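# Exit the aisle through its end door, leaving it latched

## Task

Get the robot out of the closed-in aisle by going through the door at its far end, and afterwards make sure that door is closed and latched on its own rather than held shut by the robot; the robot must not tip over or finish in a leaning state.

## Robot and tools

ROBOT. A Hello Robot Stretch 4 with one arm. It has an omni-wheel base, a lift that slides up a mast, an arm that telescopes forward, a three-joint wrist and a two-finger gripper. It stands about 1.6 m tall, and the base rim reaches at most 0.23 m from the base origin. Cameras: head_camera (420x560 pinhole), head_left_camera and head_right_camera (420x672 fisheye) and wrist_camera (616x392 pinhole). Their calibration is given relative to the base frame and may be slightly off, more so for the wrist camera when the arm is extended.

FRAMES. Base frame: origin on the floor below the base centre, x forward, y left, z up. hand_pose is reported in this frame, for a point between the open fingertips, and can be somewhat inaccurate. The odometry frame is where the base frame was when the scene began. base_odometry counts wheel rotation only, so slipping looks like motion. Heading runs from -3.142 to 3.142, with left positive.

execute_actions. Argument "actions": a list with either one action or none. An empty list only reports the state and images. An action may contain "base", "joints" or both, plus optional "pace" and "contact_limits". The alternative is {"end_of_arm": "enable_torque"} on its own, which switches back on any wrist or gripper motor that has shut off, holding it where it is. All motions in one action start at the same moment.
- "base" holds exactly one key. Each is an offset measured from where the base last reported itself, not a pose. translate_m: metres straight ahead, negative backs up, -2 to 2. strafe_m: metres sideways, left positive, -2 to 2. rotate_rad: radians turned in place, counter-clockwise (left) positive, -3.2 to 3.2.
- "joints" is one object keyed by joint name, and each value is an absolute target. lift_m 0 to 1.2 m. arm_m 0 to 0.55 m of extension. wrist_yaw_rad -1.134 to 4.276, where 0 points forward, positive swings left, 3.14 is folded back, and above 3.4 the arm may block it. wrist_pitch_rad -1.117 to 4.259, where 0 is level and 1.57 points down. wrist_roll_rad -1.117 to 4.259, positive turning clockwise when viewed from behind. gripper_m -0.038 to 0.141, the fingertip gap in metres; negative values make the fingers squeeze together. Joint targets outside their range get clipped and reported. Any other bad value or unknown key rejects the whole call, and nothing moves.
- "pace": "slow", "default", "fast" or "max". The base reaches 0.1/0.3/0.4/0.6 m/s and 1/2/3/4 rad/s at these paces. With the lift above 0.2 m, base speed is reduced further, down to 0.3 m/s and 1 rad/s at full height.
- "contact_limits": only {"arm_m": value}, from 0 (softest) to 0.75 (firmest), default 0.5. It decides how hard the arm can push before it halts.
- "cameras": a list of names or "all". If left out or null, all cameras are returned; [] returns none.
Any part you leave out of an action may keep pushing toward its earlier target without it showing in the status. If one call in a reply reports a stop, the following execute_actions, wait and finished_scene calls in that reply are skipped.

wait: "seconds", 0 to 10. Commands nothing, lets the simulation run, and returns state and images.
zoom_image: "camera" plus "region" [x0, y0, x1, y1] in pixels of that camera's latest full image, measured from the top-left, no bigger than 504x504.
finished_scene: "scene" (an integer). Ends the current scene for good after the last command has been held. Only call it once the door is latched and the robot is outside. The result reports success and gives the next task. If you reply without any tool call, all remaining scenes end.

RESULT LINES. base_status and joint_status show how each motion ended. done: the wheels or joint reached the commanded amount, although wheels may have slipped. off_target: it stopped short and may still be pushing. contact_stop_at_<key>: it hit something, the target is dropped, and for lift, arm or wheels that part goes slack. limit_stop_at_<name>: a built-in limit stopped it. limit_stop_at_tilt means the lean exceeds 6 degrees, and lift, arm and wheels go slack and ignore commands. limit_stop_at_own_body means a self-collision was prevented; moving away still works. torque_fault: a wrist or gripper motor overloaded and went limp, so send enable_torque. on_its_own lists what happened without being commanded; "held at" gives the target being held. lidar_m: 12 distances in metres from the base origin, one per 30-degree sector, starting straight ahead and going counter-clockwise (4th left, 7th behind, 10th right). "-" means nothing was seen or it is closer than 0.25 m. Glass and thin legs can be missed. wrist_depth_mm: a 7x7 grid of depths, 100 to 2000 mm, reading from the top left. turned_by_wheels vs turned_by_imu: a difference above about 0.1 rad points to a collision or slip. base_tilt gives forward and right lean in degrees, with a fixed bias of up to about 1.5 degrees. motor_effort: percent of maximum, positive toward larger joint values, with the peak in brackets. Wheel effort is positive for a right turn. The readings are noisy and biased.

GRIPPING. Command a gap narrower than the object to grasp it. Going lower squeezes harder and pulls the object inward. Holding can only be inferred from a clear change in gripper effort. If the fingertips stick on a surface, raise the lift.

START. To unfold the wrist, send lift_m 0.4 together with wrist_yaw_rad 0.

AVOID. Turning or driving with over 1 kg in the gripper and the arm past 0.2 m, especially at fast paces. Long pushes or pulls with the gripper held high or with a firm contact limit. Pressing the gripper into things, which causes torque faults. Slams, hard impacts, dropping things and anything falling. Tilting the robot or leaving a wheel up on something. The door has to stay latched by itself, not be held by the robot.

Each tool is called as name(argument=value, ...), one argument or row to a line, values as JSON.

## Session

execute_actions(
  actions=[],
)

Scene clock: 0.00 s.
base_odometry: x=+0.000 y=+0.000 heading=+0.000 (m, m, rad; odometry frame)
turned_by_wheels: +0.000 (rad since the last result)
turned_by_imu: +0.000 (rad since the last result)
base_tilt: forward=-0.4 right=+0.0 (deg)
lidar_m: 0.85 1.27 1.74 0.90 0.73 0.72 0.81 1.26 1.85 0.93 0.75 0.76
base_status: not commanded
joint_positions: lift_m=+0.206 arm_m=+0.003 wrist_yaw_rad=+3.224 wrist_pitch_rad=+0.013 wrist_roll_rad=-0.008 gripper_m=+0.057
joint_status: not commanded
motor_effort: lift_m=+19 arm_m=-1 wrist_yaw_rad=+0 wrist_pitch_rad=-8 wrist_roll_rad=-1 gripper_m=-4 wheel_0=+0 wheel_1=+0 wheel_2=+0 (%)
hand_pose: x=-0.1213 y=+0.0633 z=+0.3809 quat_wxyz=(-0.041, -0.006, -0.004, +0.999) (m; base frame)
wrist_depth_mm: - 135 243 991 809 683 603 / - - 134 1008 820 699 615 / - 107 134 960 842 707 621 / - 117 136 1008 842 715 627 / 140 1661 1366 1060 820 715 627 / 191 1618 198 1042 199 707 634 / 190 1008 960 - 854 715 634
pictures: head_camera, head_left_camera, head_right_camera, wrist_camera
camera_calibration (this result's frames):
wrist_camera: T_world_to_cam=[[-0.0511716, 0.997083, -0.05663, -0.0500646], [0.0204856, -0.0556444, -0.99824, 0.438049], [-0.99848, -0.0522417, -0.0175784, 0.118482], [0, 0, 0, 1]] pos_world=[0.106766, 0.0804832, 0.436526]
Images, in order (width x height): head_camera 420x560, head_left_camera 420x672, head_right_camera 420x672, wrist_camera 616x392.

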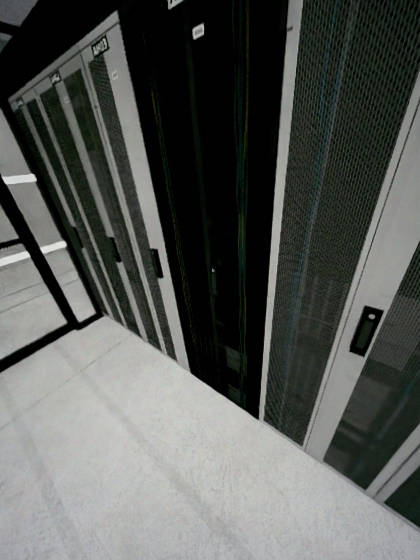

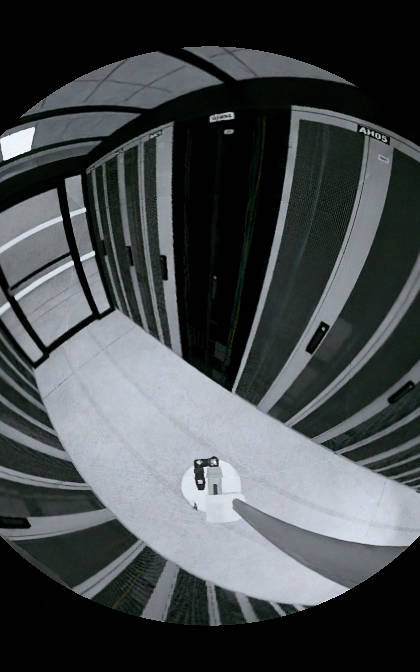

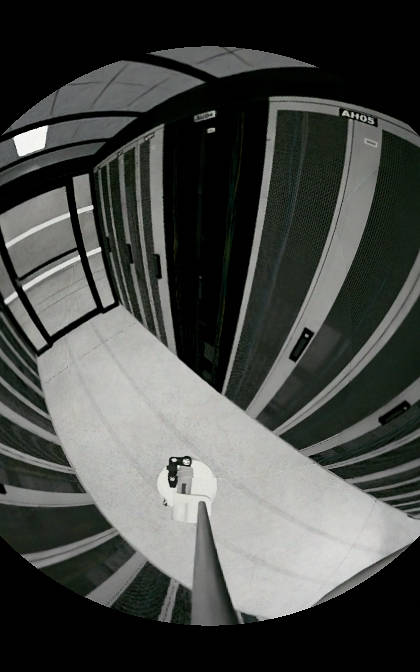

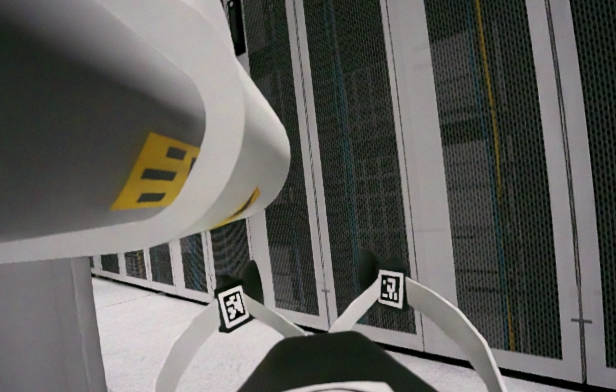

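execute_actions(
  actions=[
    {"base":{"rotate_rad":0.9},"joints":{"lift_m":0.5,"wrist_yaw_rad":0,"gripper_m":0}},
  ],
)

Scene clock: 9.80 s.
base_odometry: x=+0.000 y=+0.000 heading=+0.900 (m, m, rad; odometry frame)
turned_by_wheels: +0.900 (rad since the last result)
turned_by_imu: +0.915 (rad since the last result)
base_tilt: forward=-0.3 right=+0.1 (deg)
lidar_m: 2.38 0.98 0.75 0.72 0.74 1.05 2.74 1.05 0.79 0.74 0.80 1.12
base_status: done
joint_positions: lift_m=+0.500 arm_m=+0.003 wrist_yaw_rad=+0.001 wrist_pitch_rad=+0.013 wrist_roll_rad=-0.008 gripper_m=+0.000
joint_status: all done
motor_effort: lift_m=+22(24) arm_m=-1(1) wrist_yaw_rad=-2(6) wrist_pitch_rad=-8(8) wrist_roll_rad=-2(2) gripper_m=-5(4) wheel_0=-2(8) wheel_1=-2(0) wheel_2=-2(9) (%)
hand_pose: x=+0.4620 y=-0.0872 z=+0.6743 quat_wxyz=(+1.000, -0.004, +0.006, +0.000) (m; base frame)
wrist_depth_mm: 1182 1756 - - - 1255 891 / 1138 1756 - - - 1255 917 / 1118 1661 - - - 1366 946 / 1098 1618 - - - 1397 960 / 1078 1576 - - - 1464 991 / 1042 1537 - 204 185 1430 1025 / 1042 1430 1430 - 1464 1281 1025
pictures: head_camera, head_left_camera, head_right_camera, wrist_camera
camera_calibration (this result's frames):
wrist_camera: T_world_to_cam=[[-0.0305193, -0.997929, -0.0566286, -0.0370283], [-0.015881, 0.057132, -0.99824, 0.737303], [0.999408, -0.0295663, -0.0175917, -0.22284], [0, 0, 0, 1]] pos_world=[0.233287, -0.0856637, 0.729988]
Images, in order (width x height): head_camera 420x560, head_left_camera 420x672, head_right_camera 420x672, wrist_camera 616x392.

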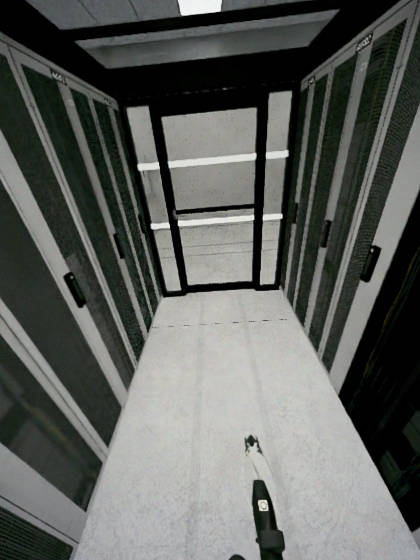

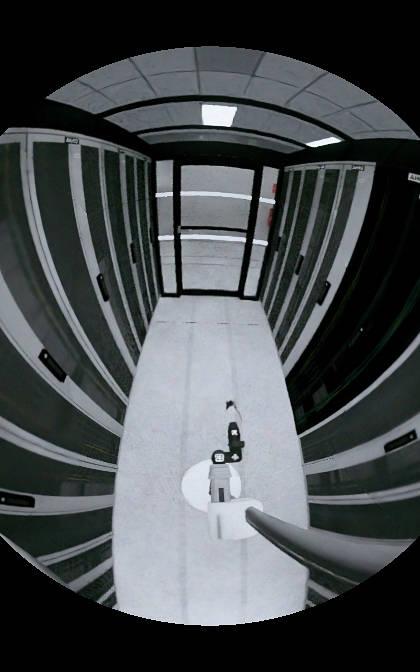

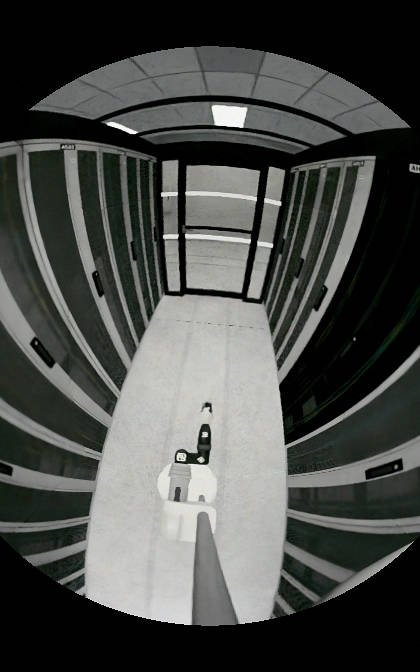

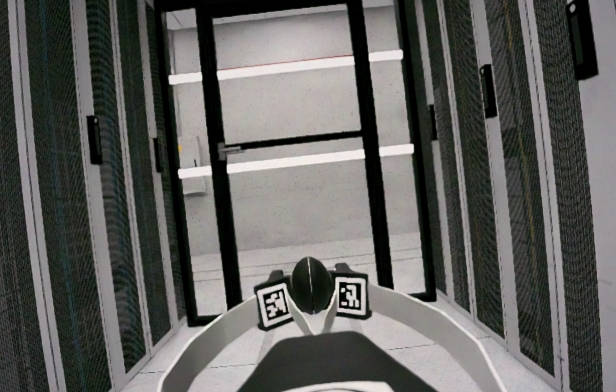

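execute_actions(
  actions=[
    {"base":{"translate_m":1.35},"joints":{"lift_m":0.88},"pace":"fast"},
  ],
)

Scene clock: 21.60 s.
base_odometry: x=+0.839 y=+1.057 heading=+0.900 (m, m, rad; odometry frame)
turned_by_wheels: +0.000 (rad since the last result)
turned_by_imu: +0.000 (rad since the last result)
base_tilt: forward=-0.3 right=-0.1 (deg)
lidar_m: 1.02 0.95 0.70 0.69 0.71 1.02 2.92 1.10 0.81 0.79 0.83 1.08
base_status: done
joint_positions: lift_m=+0.880 arm_m=+0.003 wrist_yaw_rad=+0.000 wrist_pitch_rad=+0.012 wrist_roll_rad=-0.008 gripper_m=+0.000
joint_status: all done
motor_effort: lift_m=+22(24) arm_m=-1(1) wrist_yaw_rad=-1(2) wrist_pitch_rad=-8(8) wrist_roll_rad=+0(2) gripper_m=-7(5) wheel_0=+0(5) wheel_1=-1(12) wheel_2=+2(12) (%)
hand_pose: x=+0.4619 y=-0.0874 z=+1.0544 quat_wxyz=(+1.000, -0.004, +0.006, +0.000) (m; base frame)
wrist_depth_mm: 788 820 - - - 809 - / 798 - - - - 809 - / - - - - - 809 - / - - - - - 809 - / - 809 - - - 831 - / 831 831 820 204 184 809 - / - 820 - - - 778 1921
pictures: head_camera, head_left_camera, head_right_camera, wrist_camera
camera_calibration (this result's frames):
wrist_camera: T_world_to_cam=[[-0.0309995, -0.997914, -0.0566306, -0.0154216], [-0.0157888, 0.0571397, -0.998241, 1.11666], [0.999395, -0.0300509, -0.0175272, -0.216221], [0, 0, 0, 1]] pos_world=[0.233243, -0.0856928, 1.11004]
Images, in order (width x height): head_camera 420x560, head_left_camera 420x672, head_right_camera 420x672, wrist_camera 616x392.

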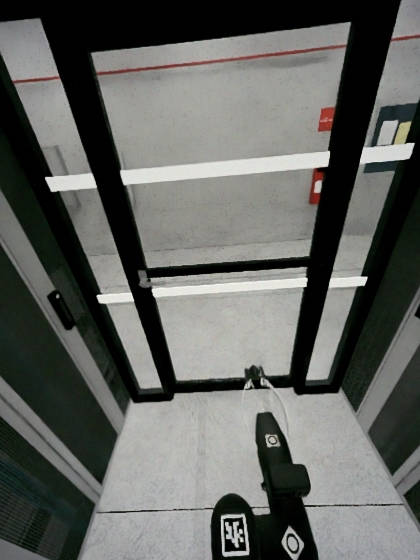

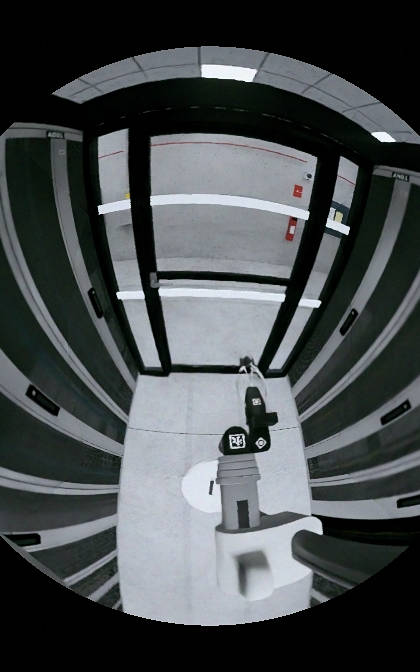

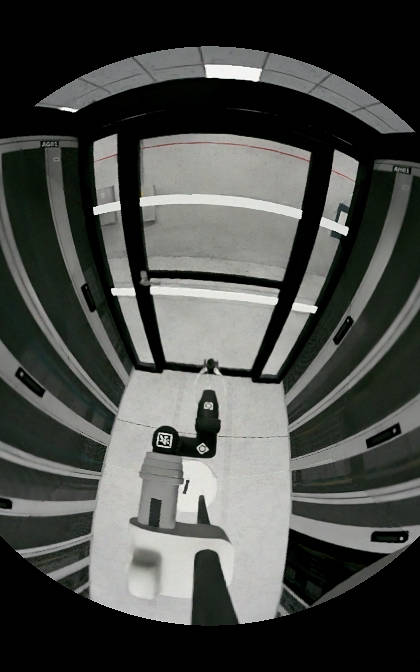

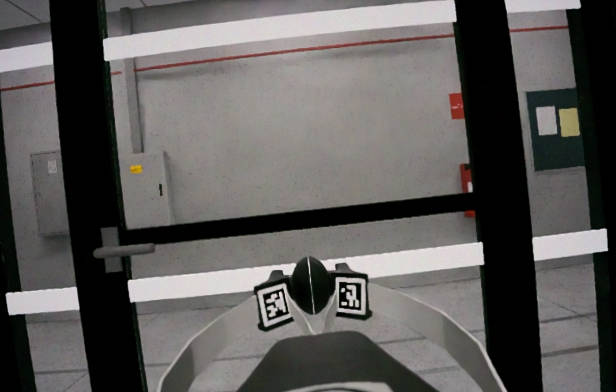

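zoom_image(
  camera="wrist_camera",
  region=[30, 180, 210, 300],
)

zoom_image(
  camera="head_camera",
  region=[90, 230, 230, 330],
)

Region (30, 180, 210, 300) of wrist_camera's 616x392 image, scaled by 2.800.

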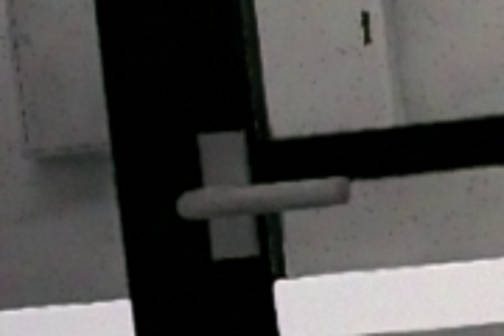

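Region (90, 230, 230, 330) of head_camera's 420x560 image, scaled by 3.600, with more detail than that image has; it fills the top 360 rows of this view, and the rest is white.

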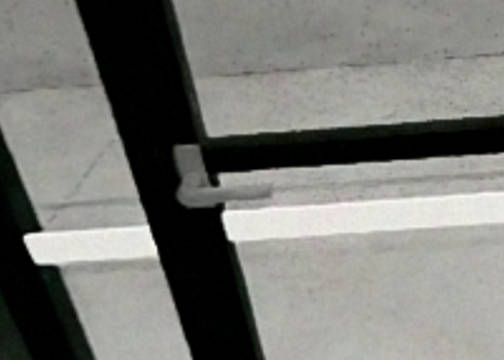

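execute_actions(
  actions=[
    {"base":{"strafe_m":0.31},"joints":{"wrist_yaw_rad":0.4}},
  ],
  cameras=[],
)

execute_actions(
  actions=[
    {"base":{"translate_m":0.36}},
  ],
  cameras=["head_camera","wrist_camera"],
)

zoom_image(
  camera="head_camera",
  region=[150, 290, 290, 410],
)

Scene clock: 67.17 s.
base_odometry: x=+0.597 y=+1.250 heading=+0.900 (m, m, rad; odometry frame)
turned_by_wheels: +0.000 (rad since the last result)
turned_by_imu: +0.002 (rad since the last result)
base_tilt: forward=-0.3 right=+0.0 (deg)
lidar_m: 0.98 0.51 0.39 0.36 0.39 0.52 1.75 1.56 1.13 1.10 1.18 1.08
base_status: done
joint_positions: lift_m=+0.880 arm_m=+0.003 wrist_yaw_rad=+0.400 wrist_pitch_rad=+0.012 wrist_roll_rad=-0.008 gripper_m=+0.000
joint_status: all done
motor_effort: lift_m=+21(22) arm_m=-1(1) wrist_yaw_rad=+1(8) wrist_pitch_rad=-8(8) wrist_roll_rad=+0(3) gripper_m=-5(5) wheel_0=+1(11) wheel_1=+0(10) wheel_2=+1(5) (%)
hand_pose: x=+0.4732 y=+0.0317 z=+1.0544 quat_wxyz=(+0.980, -0.005, +0.005, +0.199) (m; base frame)
wrist_depth_mm: 424 539 759 - 768 - - / 415 530 732 - 768 - - / 413 521 723 - - - - / 404 517 699 - 768 - - / 399 504 683 854 788 759 - / 392 492 603 204 184 - - / 389 480 615 - 759 - -
pictures: none
No camera images: the call's "cameras" was empty. Leave "cameras" out to get every camera's image.

Scene clock: 69.87 s.
base_odometry: x=+0.820 y=+1.532 heading=+0.900 (m, m, rad; odometry frame)
turned_by_wheels: +0.000 (rad since the last result)
turned_by_imu: +0.000 (rad since the last result)
base_tilt: forward=-0.4 right=+0.2 (deg)
lidar_m: 0.61 0.52 0.38 0.35 0.37 0.55 1.67 1.57 1.17 1.11 0.96 0.71
base_status: done
joint_positions: lift_m=+0.880 arm_m=+0.003 wrist_yaw_rad=+0.400 wrist_pitch_rad=+0.012 wrist_roll_rad=-0.008 gripper_m=+0.000
joint_status: not commanded
motor_effort: lift_m=+21(21) arm_m=-1(1) wrist_yaw_rad=+1(2) wrist_pitch_rad=-8(7) wrist_roll_rad=-1(1) gripper_m=-5(5) wheel_0=+1(11) wheel_1=+2(8) wheel_2=+0(13) (%)
hand_pose: x=+0.4732 y=+0.0317 z=+1.0544 quat_wxyz=(+0.980, -0.005, +0.005, +0.199) (m; base frame)
wrist_depth_mm: 418 504 - 413 - - - / 407 500 - 415 - - - / 402 504 - 413 - - - / 397 500 - 415 466 - - / 379 492 - 413 421 399 - / 364 480 525 204 184 - - / 362 473 508 - 442 402 1756
pictures: head_camera, wrist_camera
camera_calibration (this result's frames):
wrist_camera: T_world_to_cam=[[0.359566, -0.9314, -0.0566316, -0.0831539], [-0.0367482, 0.0465092, -0.998242, 1.12034], [0.932396, 0.361015, -0.0175041, -0.204625], [0, 0, 0, 1]] pos_world=[0.261861, -0.0556828, 1.11008]
Images, in order (width x height): head_camera 420x560, wrist_camera 616x392.

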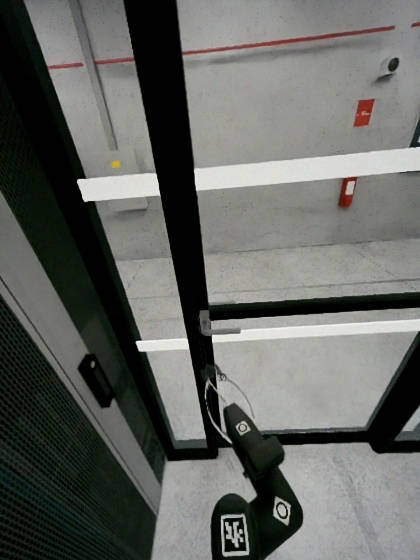

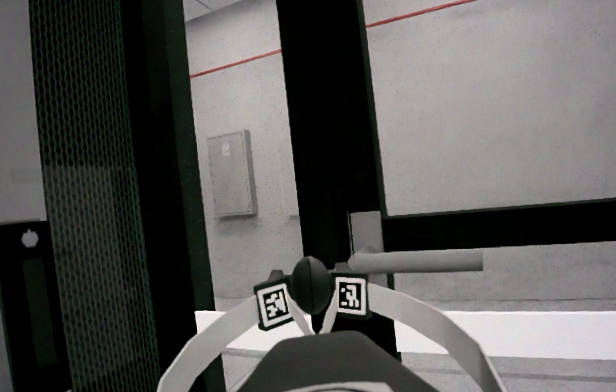

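Region (150, 290, 290, 410) of head_camera's 420x560 image, scaled by 3.600, with more detail than that image has; it fills the top 432 rows of this view, and the rest is white.

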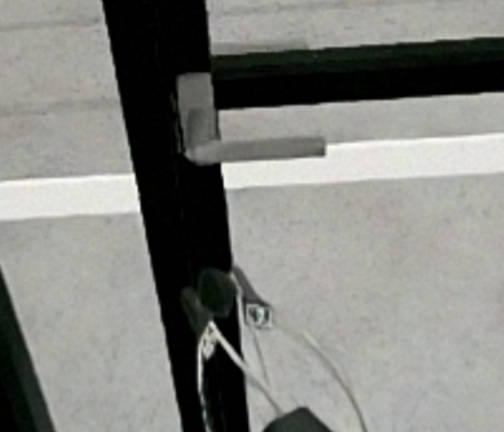

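execute_actions(
  actions=[
    {"base":{"strafe_m":-0.05},"joints":{"lift_m":0.915,"arm_m":0.08}},
  ],
  cameras=["head_camera","wrist_camera"],
)

Scene clock: 101.93 s.
base_odometry: x=+0.860 y=+1.501 heading=+0.900 (m, m, rad; odometry frame)
turned_by_wheels: +0.000 (rad since the last result)
turned_by_imu: +0.001 (rad since the last result)
base_tilt: forward=-0.4 right=+0.1 (deg)
lidar_m: 0.62 0.60 0.43 0.41 0.42 0.62 1.84 1.48 1.10 1.06 0.99 0.71
base_status: done
joint_positions: lift_m=+0.915 arm_m=+0.079 wrist_yaw_rad=+0.400 wrist_pitch_rad=+0.012 wrist_roll_rad=-0.008 gripper_m=+0.000
joint_status: all done
motor_effort: lift_m=+22(22) arm_m=+6(8) wrist_yaw_rad=+0(1) wrist_pitch_rad=-8(8) wrist_roll_rad=+0(1) gripper_m=-5(5) wheel_0=+2(12) wheel_1=-1(2) wheel_2=-1(4) (%)
hand_pose: x=+0.5496 y=+0.0317 z=+1.0894 quat_wxyz=(+0.980, -0.005, +0.005, +0.199) (m; base frame)
wrist_depth_mm: 449 - 359 404 - - - / 445 - 359 389 - - - / 445 521 364 389 - - - / 442 512 - 387 - - - / 433 500 - 375 - 343 - / 424 492 - 204 184 - - / 427 469 357 - - - -
pictures: head_camera, wrist_camera
camera_calibration (this result's frames):
wrist_camera: T_world_to_cam=[[0.359649, -0.931367, -0.0566325, -0.108671], [-0.0367212, 0.046519, -0.998242, 1.158], [0.932365, 0.361097, -0.0174704, -0.275289], [0, 0, 0, 1]] pos_world=[0.338276, -0.0556757, 1.145]
Images, in order (width x height): head_camera 420x560, wrist_camera 616x392.

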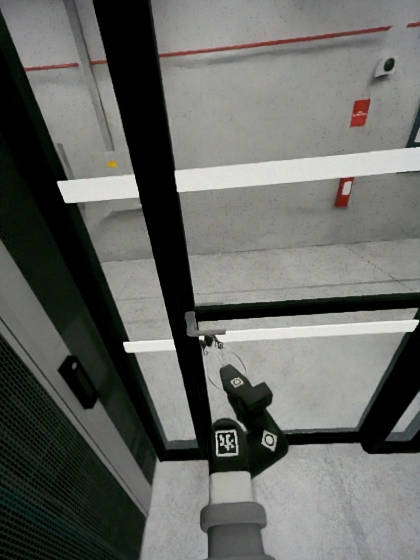

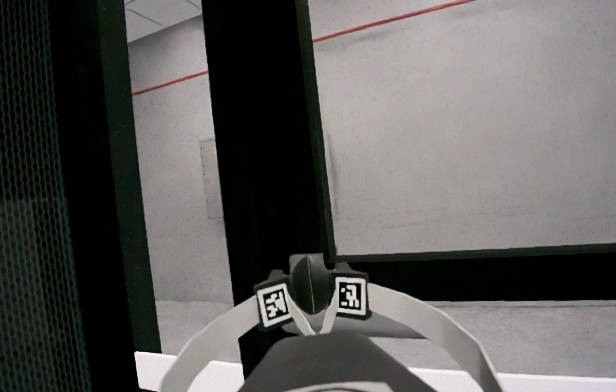

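execute_actions(
  actions=[],
)

Scene clock: 131.30 s.
base_odometry: x=+0.860 y=+1.501 heading=+0.900 (m, m, rad; odometry frame)
turned_by_wheels: +0.000 (rad since the last result)
turned_by_imu: +0.001 (rad since the last result)
base_tilt: forward=-0.3 right=+0.0 (deg)
lidar_m: 0.62 0.59 0.43 0.41 0.42 0.64 1.81 1.50 1.11 1.05 0.96 0.70
base_status: done
joint_positions: lift_m=+0.915 arm_m=+0.079 wrist_yaw_rad=+0.400 wrist_pitch_rad=+0.012 wrist_roll_rad=-0.008 gripper_m=+0.000
joint_status: all done
motor_effort: lift_m=+22(22) arm_m=+6(8) wrist_yaw_rad=+1(1) wrist_pitch_rad=-8(8) wrist_roll_rad=-2(1) gripper_m=-5(5) wheel_0=+2(12) wheel_1=+0(2) wheel_2=-1(4) (%)
hand_pose: x=+0.5496 y=+0.0317 z=+1.0894 quat_wxyz=(+0.980, -0.005, +0.005, +0.199) (m; base frame)
wrist_depth_mm: 449 - 362 404 - - - / 445 - 359 389 - - - / 442 521 362 387 - - - / 442 512 - 389 - - - / 436 504 - 377 - 342 - / 430 496 - 204 184 - - / 424 469 357 - - - -
pictures: head_camera, head_left_camera, head_right_camera, wrist_camera
camera_calibration (this result's frames):
wrist_camera: T_world_to_cam=[[0.35965, -0.931367, -0.0566324, -0.108671], [-0.036721, 0.0465189, -0.998242, 1.158], [0.932365, 0.361097, -0.0174702, -0.275289], [0, 0, 0, 1]] pos_world=[0.338276, -0.0556757, 1.145]
Images, in order (width x height): head_camera 420x560, head_left_camera 420x672, head_right_camera 420x672, wrist_camera 616x392.

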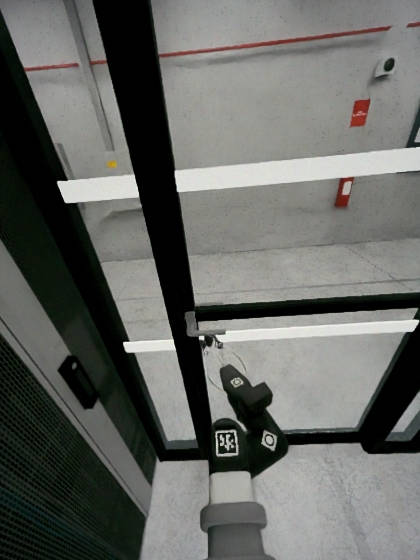

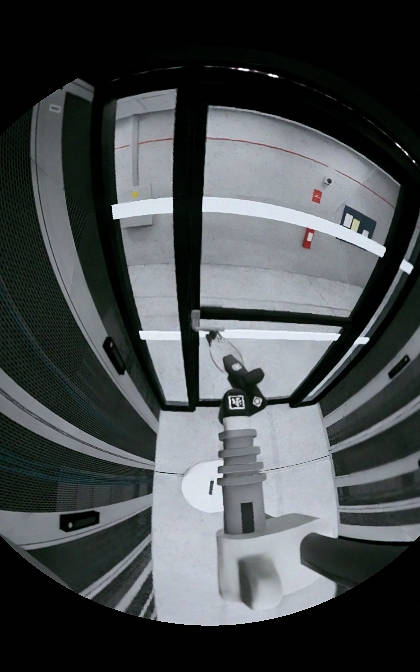

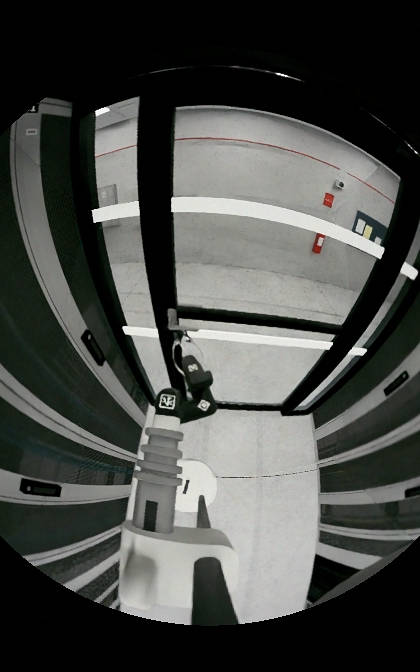

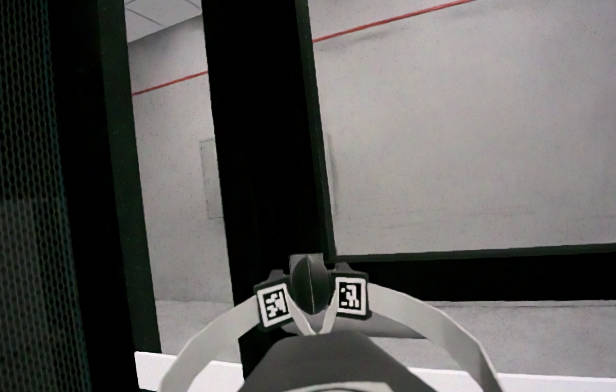

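execute_actions(
  actions=[
    {"joints":{"arm_m":0.2},"pace":"slow","contact_limits":{"arm_m":0.3}},
  ],
  cameras=["head_camera","wrist_camera"],
)

Scene clock: 142.57 s.
base_odometry: x=+0.860 y=+1.501 heading=+0.900 (m, m, rad; odometry frame)
turned_by_wheels: +0.000 (rad since the last result)
turned_by_imu: +0.001 (rad since the last result)
base_tilt: forward=-0.4 right=+0.1 (deg)
lidar_m: 0.65 0.56 0.44 0.40 0.40 0.61 1.83 1.51 1.08 1.07 0.96 0.71
base_status: not commanded
joint_positions: lift_m=+0.915 arm_m=+0.199 wrist_yaw_rad=+0.400 wrist_pitch_rad=+0.012 wrist_roll_rad=-0.008 gripper_m=+0.000
joint_status: all done
motor_effort: lift_m=+22(22) arm_m=+6(8) wrist_yaw_rad=+1(1) wrist_pitch_rad=-8(7) wrist_roll_rad=+0(0) gripper_m=-4(7) wheel_0=+2(2) wheel_1=-1(0) wheel_2=-1(1) (%)
contact_limits: arm_m 0.3
hand_pose: x=+0.6696 y=+0.0317 z=+1.0894 quat_wxyz=(+0.980, -0.005, +0.005, +0.199) (m; base frame)
wrist_depth_mm: - 246 271 - - - - / - 249 271 - - - - / 407 247 270 - - - - / 404 249 268 - - - - / 394 252 267 296 - - - / 389 - 250 204 184 213 201 / 387 - 210 - 232 207 202
pictures: head_camera, wrist_camera
camera_calibration (this result's frames):
wrist_camera: T_world_to_cam=[[0.359649, -0.931367, -0.0566327, -0.151824], [-0.0367211, 0.0465191, -0.998242, 1.1624], [0.932365, 0.361097, -0.0174703, -0.387159], [0, 0, 0, 1]] pos_world=[0.458261, -0.0556757, 1.145]
Images, in order (width x height): head_camera 420x560, wrist_camera 616x392.

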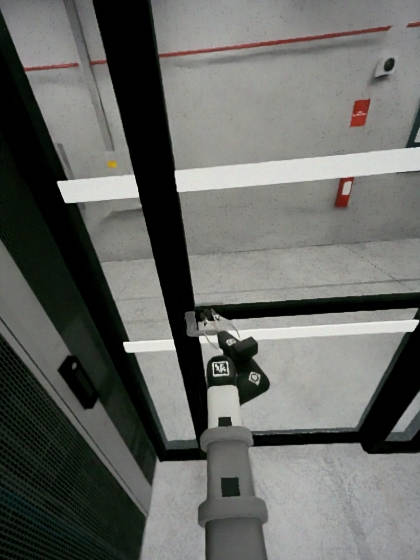

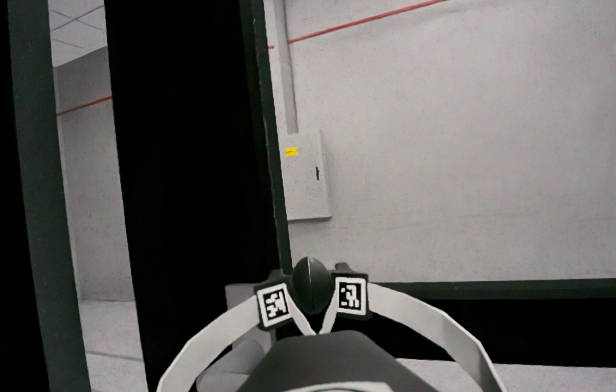

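execute_actions(
  actions=[
    {"base":{"strafe_m":-0.02},"pace":"slow"},
  ],
  cameras=[],
)

execute_actions(
  actions=[
    {"joints":{"lift_m":0.84},"pace":"slow"},
  ],
  cameras=["head_camera","wrist_camera"],
)

Scene clock: 152.87 s.
base_odometry: x=+0.875 y=+1.489 heading=+0.900 (m, m, rad; odometry frame)
turned_by_wheels: +0.000 (rad since the last result)
turned_by_imu: +0.001 (rad since the last result)
base_tilt: forward=-0.4 right=+0.1 (deg)
lidar_m: 0.63 0.62 0.46 0.44 0.43 0.64 1.93 1.46 1.08 1.05 0.96 0.71
base_status: done
joint_positions: lift_m=+0.915 arm_m=+0.199 wrist_yaw_rad=+0.400 wrist_pitch_rad=+0.012 wrist_roll_rad=-0.008 gripper_m=+0.000
joint_status: not commanded
motor_effort: lift_m=+22(22) arm_m=+6(6) wrist_yaw_rad=+1(0) wrist_pitch_rad=-7(8) wrist_roll_rad=-1(2) gripper_m=-4(7) wheel_0=+1(8) wheel_1=-3(0) wheel_2=+0(0) (%)
hand_pose: x=+0.6696 y=+0.0317 z=+1.0894 quat_wxyz=(+0.980, -0.005, +0.005, +0.199) (m; base frame)
wrist_depth_mm: - 255 282 - - - - / - 254 285 - - - - / - 256 281 - - - - / - 255 281 - - - - / 415 256 279 - - - - / 407 258 271 204 184 213 201 / 407 258 210 - 232 206 202
pictures: none
No camera images: the call's "cameras" was empty. Leave "cameras" out to get every camera's image.

Scene clock: 154.37 s.
base_odometry: x=+0.875 y=+1.489 heading=+0.900 (m, m, rad; odometry frame)
turned_by_wheels: +0.000 (rad since the last result)
turned_by_imu: +0.000 (rad since the last result)
base_tilt: forward=-0.5 right=+0.2 (deg)
lidar_m: 0.62 0.61 0.43 0.43 0.44 0.63 1.93 1.46 1.08 1.04 0.96 0.72
base_status: not commanded
joint_positions: lift_m=+0.841 arm_m=+0.199 wrist_yaw_rad=+0.399 wrist_pitch_rad=-0.003 wrist_roll_rad=-0.008 gripper_m=+0.000
joint_status: all done
on_its_own: wrist_pitch_rad is at rest, and its effort (+38) is outside its rest range (-23 to +23)
motor_effort: lift_m=+10(22) arm_m=+6(6) wrist_yaw_rad=+4(3) wrist_pitch_rad=+38(38) wrist_roll_rad=-4(2) gripper_m=-4(6) wheel_0=+1(1) wheel_1=-3(3) wheel_2=+0(0) (%)
hand_pose: x=+0.6696 y=+0.0314 z=+1.0199 quat_wxyz=(+0.980, -0.003, -0.002, +0.198) (m; base frame)
wrist_depth_mm: - 259 289 - - - - / - 258 287 - - - - / - 258 285 - - - - / - 257 281 - - 217 211 / 415 256 273 250 233 215 - / 410 254 207 191 185 - - / 368 255 231 - - - -
pictures: head_camera, wrist_camera
camera_calibration (this result's frames):
wrist_camera: T_world_to_cam=[[0.359456, -0.931365, -0.0578812, -0.154669], [-0.0224659, 0.0533717, -0.998322, 1.08342], [0.932892, 0.360153, -0.0017392, -0.404683], [0, 0, 0, 1]] pos_world=[0.457462, -0.0561297, 1.07194]
Images, in order (width x height): head_camera 420x560, wrist_camera 616x392.

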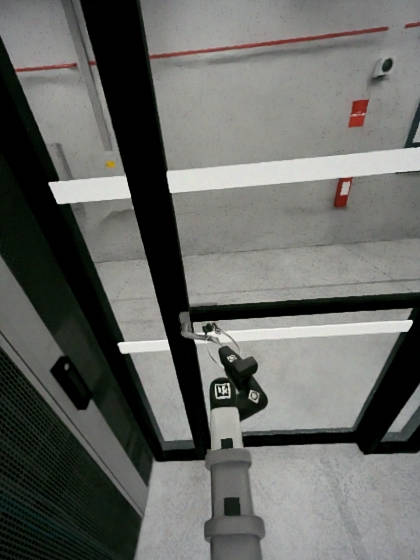

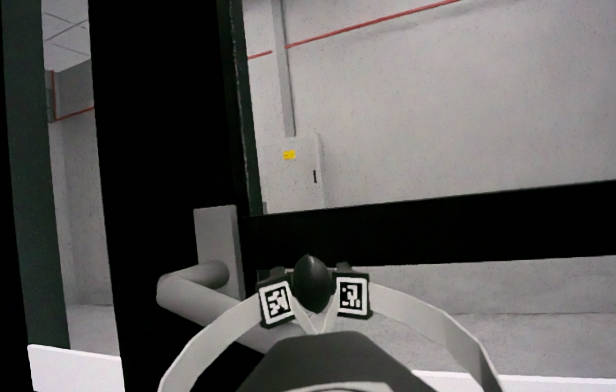

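execute_actions(
  actions=[
    {"joints":{"lift_m":0.822},"pace":"slow"},
  ],
  cameras=[],
)

execute_actions(
  actions=[
    {"joints":{"arm_m":0.31},"pace":"slow","contact_limits":{"arm_m":0.3}},
  ],
  cameras=["head_camera","wrist_camera"],
)

Scene clock: 161.87 s.
base_odometry: x=+0.875 y=+1.489 heading=+0.900 (m, m, rad; odometry frame)
turned_by_wheels: +0.000 (rad since the last result)
turned_by_imu: +0.001 (rad since the last result)
base_tilt: forward=-0.4 right=+0.1 (deg)
lidar_m: 0.64 0.61 0.45 0.42 0.45 0.65 1.93 1.46 1.10 1.04 0.98 0.71
base_status: not commanded
joint_positions: lift_m=+0.823 arm_m=+0.199 wrist_yaw_rad=+0.395 wrist_pitch_rad=-0.004 wrist_roll_rad=-0.007 gripper_m=+0.000
joint_status: all done
on_its_own: wrist_yaw_rad is at rest, and its effort (+14) is outside its rest range (-13 to +13); wrist_pitch_rad is at rest, and its effort (+40) is outside its rest range (-23 to +23)
motor_effort: lift_m=+10(10) arm_m=+6(6) wrist_yaw_rad=+14(14) wrist_pitch_rad=+40(40) wrist_roll_rad=-5(4) gripper_m=-8(8) wheel_0=-1(1) wheel_1=-3(3) wheel_2=-1(1) (%)
hand_pose: x=+0.6698 y=+0.0304 z=+1.0022 quat_wxyz=(+0.981, -0.003, -0.003, +0.196) (m; base frame)
wrist_depth_mm: - 259 289 - - - - / - 258 287 - - - - / - 257 286 - - - - / - 257 277 256 229 209 196 / 418 254 273 256 - - - / 410 256 203 192 186 - - / 357 256 263 - 244 221 216
pictures: none
No camera images: the call's "cameras" was empty. Leave "cameras" out to get every camera's image.

Scene clock: 163.57 s.
base_odometry: x=+0.875 y=+1.488 heading=+0.899 (m, m, rad; odometry frame)
turned_by_wheels: +0.000 (rad since the last result)
turned_by_imu: -0.005 (rad since the last result)
base_tilt: forward=-0.3 right=+0.2 (deg)
lidar_m: 0.62 0.61 0.45 0.42 0.43 0.66 1.86 1.46 1.09 1.04 0.98 0.70
base_status: not commanded
joint_positions: lift_m=+0.823 arm_m=+0.226 wrist_yaw_rad=+0.395 wrist_pitch_rad=-0.001 wrist_roll_rad=-0.007 gripper_m=+0.000
joint_status: arm_m contact_stop (moved +0.027 of +0.111)
on_its_own: arm_m is slack since a contact_stop (your +0.310 is given up); wrist_pitch_rad is at rest, and its effort (+31) is outside its rest range (-23 to +23)
motor_effort: lift_m=+13(13) arm_m=+0(16) wrist_yaw_rad=+13(29) wrist_pitch_rad=+31(48) wrist_roll_rad=-4(4) gripper_m=-6(7) wheel_0=-4(4) wheel_1=-1(6) wheel_2=-6(14) (%)
contact_limits: arm_m 0.3
hand_pose: x=+0.6972 y=+0.0304 z=+1.0010 quat_wxyz=(+0.981, -0.003, -0.001, +0.196) (m; base frame)
wrist_depth_mm: 232 245 - - - - - / - 242 285 - - - - / 317 237 278 - - - - / 397 245 249 224 202 184 173 / - 224 249 225 - - - / 394 220 179 193 185 - - / 317 230 161 - - 213 -
pictures: head_camera, wrist_camera
camera_calibration (this result's frames):
wrist_camera: T_world_to_cam=[[0.356261, -0.932545, -0.0586382, -0.163563], [-0.0249596, 0.0532356, -0.99827, 1.06685], [0.934053, 0.357108, -0.00431017, -0.428217], [0, 0, 0, 1]] pos_world=[0.484877, -0.0564041, 1.05357]
Images, in order (width x height): head_camera 420x560, wrist_camera 616x392.

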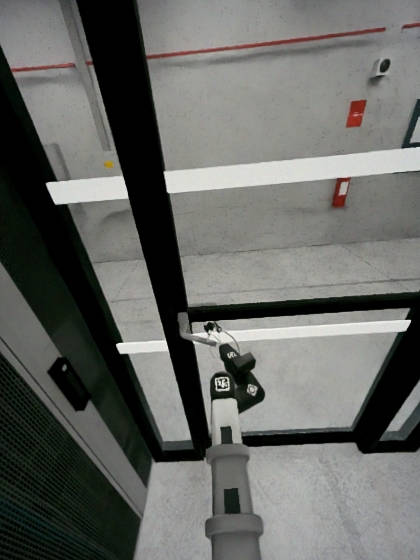

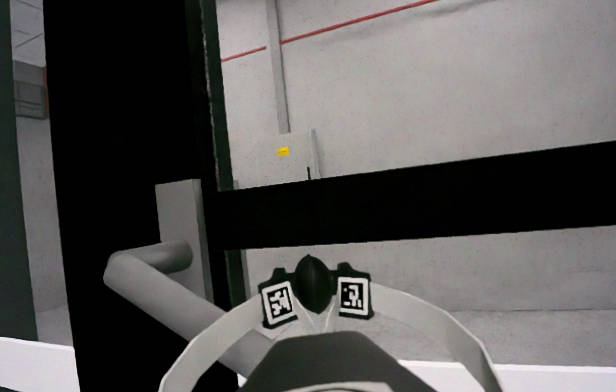

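execute_actions(
  actions=[
    {"joints":{"arm_m":0.205,"lift_m":0.80},"pace":"slow"},
  ],
  cameras=[],
)

execute_actions(
  actions=[
    {"joints":{"arm_m":0.31},"pace":"slow","contact_limits":{"arm_m":0.3}},
  ],
  cameras=["head_camera","wrist_camera"],
)

Scene clock: 173.13 s.
base_odometry: x=+0.875 y=+1.489 heading=+0.899 (m, m, rad; odometry frame)
turned_by_wheels: +0.000 (rad since the last result)
turned_by_imu: +0.000 (rad since the last result)
base_tilt: forward=-0.3 right=+0.1 (deg)
lidar_m: 0.64 0.60 0.45 0.43 0.45 0.65 1.86 1.48 1.08 1.04 0.98 0.70
base_status: not commanded
joint_positions: lift_m=+0.801 arm_m=+0.206 wrist_yaw_rad=+0.390 wrist_pitch_rad=+0.000 wrist_roll_rad=-0.007 gripper_m=+0.000
joint_status: all done
on_its_own: wrist_yaw_rad is at rest, and its effort (+28) is outside its rest range (-13 to +13); wrist_pitch_rad is at rest, and its effort (+27) is outside its rest range (-23 to +23)
motor_effort: lift_m=+11(12) arm_m=-7(12) wrist_yaw_rad=+28(28) wrist_pitch_rad=+27(36) wrist_roll_rad=-5(6) gripper_m=-9(6) wheel_0=-7(6) wheel_1=-4(4) wheel_2=-3(6) (%)
hand_pose: x=+0.6771 y=+0.0289 z=+0.9787 quat_wxyz=(+0.981, -0.004, +0.000, +0.194) (m; base frame)
wrist_depth_mm: - 255 303 - - - - / - 252 291 - - - - / - 253 279 - 225 202 190 / - 247 265 249 229 - - / - 240 272 - - - - / 394 250 194 192 185 - - / 345 248 265 - 235 213 207
pictures: none
No camera images: the call's "cameras" was empty. Leave "cameras" out to get every camera's image.

Scene clock: 175.47 s.
base_odometry: x=+0.875 y=+1.488 heading=+0.899 (m, m, rad; odometry frame)
turned_by_wheels: +0.000 (rad since the last result)
turned_by_imu: -0.009 (rad since the last result)
base_tilt: forward=-0.4 right=+0.1 (deg)
lidar_m: 0.65 0.63 0.47 0.43 0.44 0.64 1.82 1.50 1.09 1.04 0.98 0.76
base_status: not commanded
joint_positions: lift_m=+0.801 arm_m=+0.308 wrist_yaw_rad=+0.395 wrist_pitch_rad=+0.001 wrist_roll_rad=-0.007 gripper_m=+0.000
joint_status: all done
on_its_own: wrist_yaw_rad is at rest, and its effort (+15) is outside its rest range (-13 to +13); wrist_pitch_rad is at rest, and its effort (+26) is outside its rest range (-23 to +23)
motor_effort: lift_m=+12(12) arm_m=+13(15) wrist_yaw_rad=+15(33) wrist_pitch_rad=+26(28) wrist_roll_rad=-5(4) gripper_m=-5(8) wheel_0=-3(7) wheel_1=+0(4) wheel_2=-12(17) (%)
contact_limits: arm_m 0.3
hand_pose: x=+0.7786 y=+0.0303 z=+0.9786 quat_wxyz=(+0.981, -0.003, +0.000, +0.196) (m; base frame)
wrist_depth_mm: 215 - - - - - - / 209 - 297 - - - - / 206 - 277 - 196 173 161 / 207 270 256 227 204 - - / 212 204 277 - - - - / 196 - 180 195 185 - - / 185 - 165 - 209 186 179
pictures: head_camera, wrist_camera
camera_calibration (this result's frames):
wrist_camera: T_world_to_cam=[[0.355745, -0.932743, -0.0586254, -0.193595], [-0.0264041, 0.0526731, -0.998263, 1.04768], [0.93421, 0.356675, -0.00589002, -0.502824], [0, 0, 0, 1]] pos_world=[0.566277, -0.0564141, 1.03155]
Images, in order (width x height): head_camera 420x560, wrist_camera 616x392.

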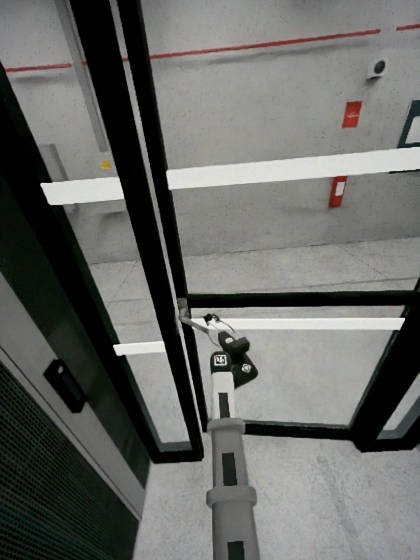

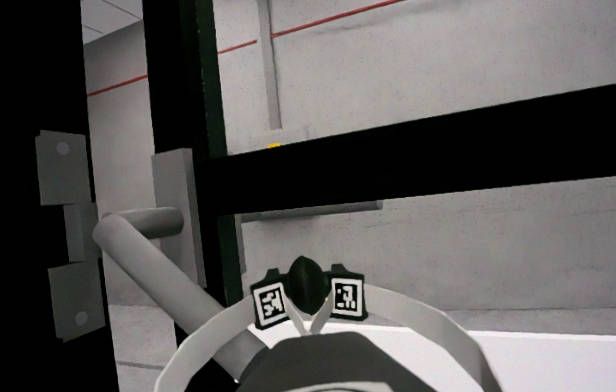

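execute_actions(
  actions=[
    {"base":{"strafe_m":-0.05},"joints":{"arm_m":0.47},"pace":"slow","contact_limits":{"arm_m":0.4}},
  ],
  cameras=["head_camera","wrist_camera"],
)

Scene clock: 198.07 s.
base_odometry: x=+0.914 y=+1.457 heading=+0.898 (m, m, rad; odometry frame)
turned_by_wheels: -0.001 (rad since the last result)
turned_by_imu: +0.027 (rad since the last result)
base_tilt: forward=-0.5 right=+0.2 (deg)
lidar_m: 0.70 0.65 0.49 0.47 0.49 0.73 2.37 1.41 1.01 1.00 0.95 0.87
base_status: done
joint_positions: lift_m=+0.801 arm_m=+0.468 wrist_yaw_rad=+0.393 wrist_pitch_rad=+0.002 wrist_roll_rad=-0.007 gripper_m=+0.000
joint_status: all done
on_its_own: wrist_yaw_rad is at rest, and its effort (+21) is outside its rest range (-13 to +13)
motor_effort: lift_m=+12(12) arm_m=+13(13) wrist_yaw_rad=+21(21) wrist_pitch_rad=+22(28) wrist_roll_rad=-3(5) gripper_m=-5(6) wheel_0=-1(9) wheel_1=+2(2) wheel_2=-13(13) (%)
contact_limits: arm_m 0.4
hand_pose: x=+0.9385 y=+0.0296 z=+0.9783 quat_wxyz=(+0.981, -0.004, +0.000, +0.195) (m; base frame)
wrist_depth_mm: - - 298 - - - - / - - 294 - - - - / - - 293 242 182 156 141 / - - 274 236 200 - - / - - 282 - - - - / - - 187 194 183 - - / - - 176 - 200 170 1921
pictures: head_camera, wrist_camera
camera_calibration (this result's frames):
wrist_camera: T_world_to_cam=[[0.353502, -0.933643, -0.0578533, -0.2498], [-0.0270485, 0.0516185, -0.998301, 1.05229], [0.935043, 0.354466, -0.00700646, -0.651629], [0, 0, 0, 1]] pos_world=[0.726068, -0.0565615, 1.03148]
Images, in order (width x height): head_camera 420x560, wrist_camera 616x392.

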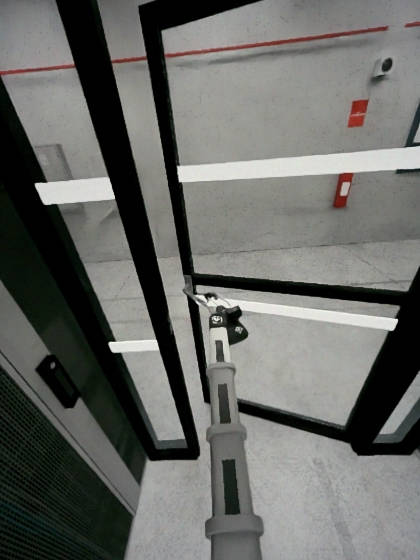

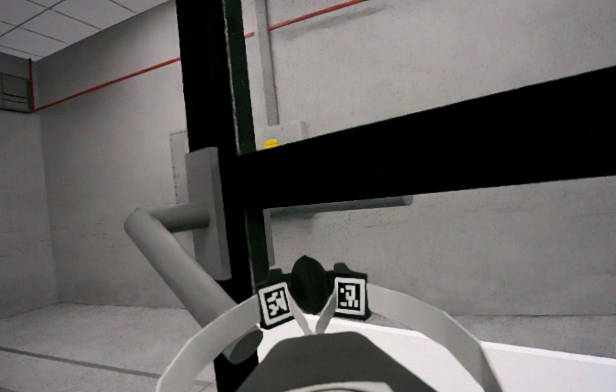

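execute_actions(
  actions=[
    {"joints":{"arm_m":0.42,"wrist_yaw_rad":0.3,"lift_m":0.74}},
  ],
  cameras=["head_camera","wrist_camera"],
)

Scene clock: 213.00 s.
base_odometry: x=+0.914 y=+1.457 heading=+0.900 (m, m, rad; odometry frame)
turned_by_wheels: +0.001 (rad since the last result)
turned_by_imu: +0.003 (rad since the last result)
base_tilt: forward=-0.4 right=+0.1 (deg)
lidar_m: 0.69 0.64 0.50 0.47 0.49 0.71 2.37 1.40 1.01 0.99 0.97 0.83
base_status: not commanded
joint_positions: lift_m=+0.740 arm_m=+0.420 wrist_yaw_rad=+0.305 wrist_pitch_rad=+0.004 wrist_roll_rad=-0.008 gripper_m=+0.000
joint_status: all done
on_its_own: wrist_yaw_rad is at rest, and its effort (-15) is outside its rest range (-13 to +13)
motor_effort: lift_m=+13(13) arm_m=+1(11) wrist_yaw_rad=-15(33) wrist_pitch_rad=+17(31) wrist_roll_rad=+0(4) gripper_m=-7(7) wheel_0=+5(7) wheel_1=+4(5) wheel_2=-2(13) (%)
hand_pose: x=+0.8922 y=+0.0033 z=+0.9176 quat_wxyz=(+0.988, -0.004, +0.001, +0.152) (m; base frame)
wrist_depth_mm: - - - - 181 160 149 / - - 232 215 198 - - / - 247 296 347 - - - / - - 319 - - - - / - - 282 232 206 180 165 / - - 187 194 181 181 169 / - - 296 - - 1808 1808
pictures: head_camera, wrist_camera
camera_calibration (this result's frames):
wrist_camera: T_world_to_cam=[[0.270672, -0.960995, -0.0567941, -0.188437], [-0.0238862, 0.0522739, -0.998347, 0.989079], [0.962375, 0.271581, -0.00880545, -0.62188], [0, 0, 0, 1]] pos_world=[0.673111, -0.0638995, 0.971266]
Images, in order (width x height): head_camera 420x560, wrist_camera 616x392.

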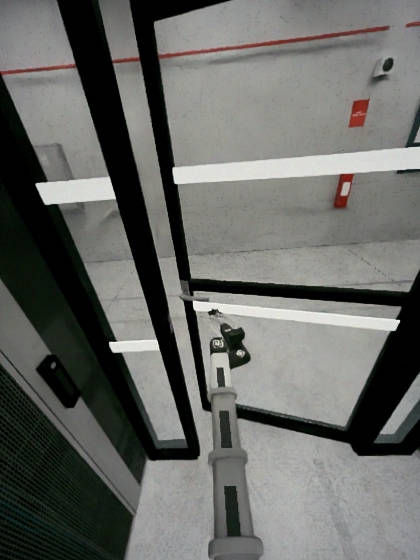

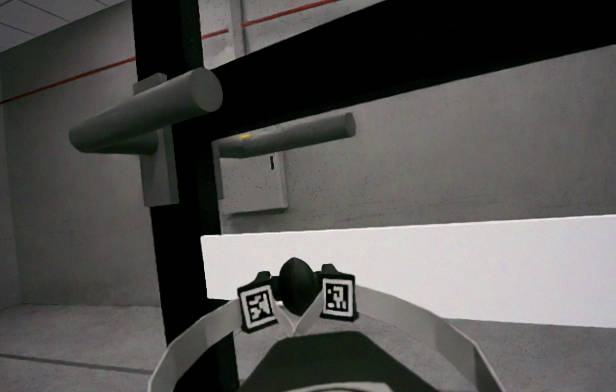

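execute_actions(
  actions=[
    {"base":{"strafe_m":-0.10},"joints":{"wrist_yaw_rad":0.25},"pace":"slow"},
  ],
  cameras=["head_camera"],
)

Scene clock: 226.47 s.
base_odometry: x=+0.992 y=+1.395 heading=+0.902 (m, m, rad; odometry frame)
turned_by_wheels: +0.003 (rad since the last result)
turned_by_imu: +0.041 (rad since the last result)
base_tilt: forward=-0.3 right=+0.0 (deg)
lidar_m: 0.83 0.70 0.59 0.56 0.61 0.91 2.84 1.22 0.93 0.91 0.90 0.81
base_status: done
joint_positions: lift_m=+0.740 arm_m=+0.420 wrist_yaw_rad=+0.271 wrist_pitch_rad=+0.013 wrist_roll_rad=-0.008 gripper_m=+0.000
joint_status: wrist_yaw_rad off_target (ended at +0.271, target +0.250)
on_its_own: wrist_yaw_rad is at rest, and its effort (-60) is outside its rest range (-13 to +13)
motor_effort: lift_m=+15(15) arm_m=+1(1) wrist_yaw_rad=-60(62) wrist_pitch_rad=-8(17) wrist_roll_rad=-1(1) gripper_m=-8(8) wheel_0=+22(23) wheel_1=+9(7) wheel_2=+3(4) (%)
hand_pose: x=+0.8921 y=-0.0070 z=+0.9149 quat_wxyz=(+0.991, -0.005, +0.006, +0.135) (m; base frame)
wrist_depth_mm: - 327 - 199 172 158 - / - 306 240 211 - - - / 281 301 368 - - - - / - 322 - - - - - / - 324 276 224 198 173 159 / - 327 187 189 188 181 1983 / - 330 - - 1863 1708 1708
pictures: head_camera
Images, in order (width x height): head_camera 420x560.

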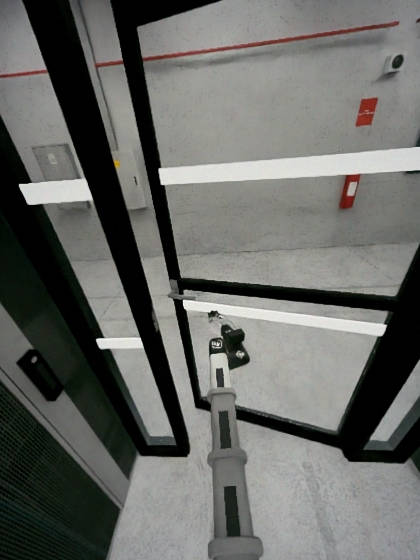

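execute_actions(
  actions=[
    {"base":{"rotate_rad":-0.07},"joints":{"arm_m":0.54,"wrist_yaw_rad":0.3},"pace":"slow","contact_limits":{"arm_m":0.4}},
  ],
  cameras=["head_camera"],
)

Scene clock: 237.70 s.
base_odometry: x=+0.992 y=+1.395 heading=+0.833 (m, m, rad; odometry frame)
turned_by_wheels: -0.069 (rad since the last result)
turned_by_imu: -0.043 (rad since the last result)
base_tilt: forward=-0.4 right=+0.0 (deg)
lidar_m: 0.92 0.70 0.60 0.56 0.60 0.85 2.53 1.27 0.95 0.91 0.91 0.89
base_status: done
joint_positions: lift_m=+0.740 arm_m=+0.538 wrist_yaw_rad=+0.305 wrist_pitch_rad=+0.013 wrist_roll_rad=-0.008 gripper_m=+0.000
joint_status: all done
on_its_own: wrist_yaw_rad is at rest, and its effort (-14) is outside its rest range (-13 to +13)
motor_effort: lift_m=+15(15) arm_m=+12(14) wrist_yaw_rad=-14(76) wrist_pitch_rad=-9(9) wrist_roll_rad=+2(3) gripper_m=-4(10) wheel_0=+9(24) wheel_1=+7(17) wheel_2=-6(10) (%)
contact_limits: arm_m 0.4
hand_pose: x=+1.0101 y=+0.0032 z=+0.9148 quat_wxyz=(+0.988, -0.005, +0.006, +0.152) (m; base frame)
wrist_depth_mm: - - - 204 168 153 - / - - 265 220 - - - / - 314 347 - - - - / - - - - - - - / - - 312 233 197 165 149 / - - 188 195 182 167 152 / - - 351 - 1921 1708 1756
pictures: head_camera
Images, in order (width x height): head_camera 420x560.

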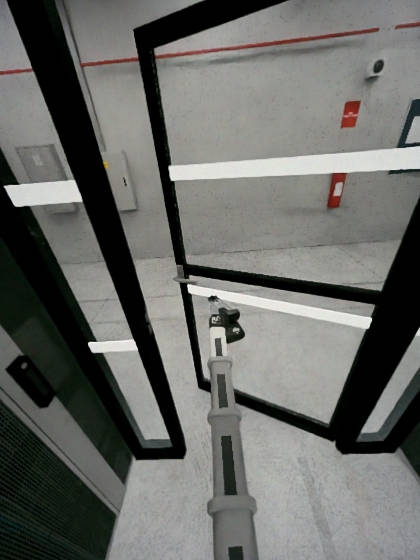

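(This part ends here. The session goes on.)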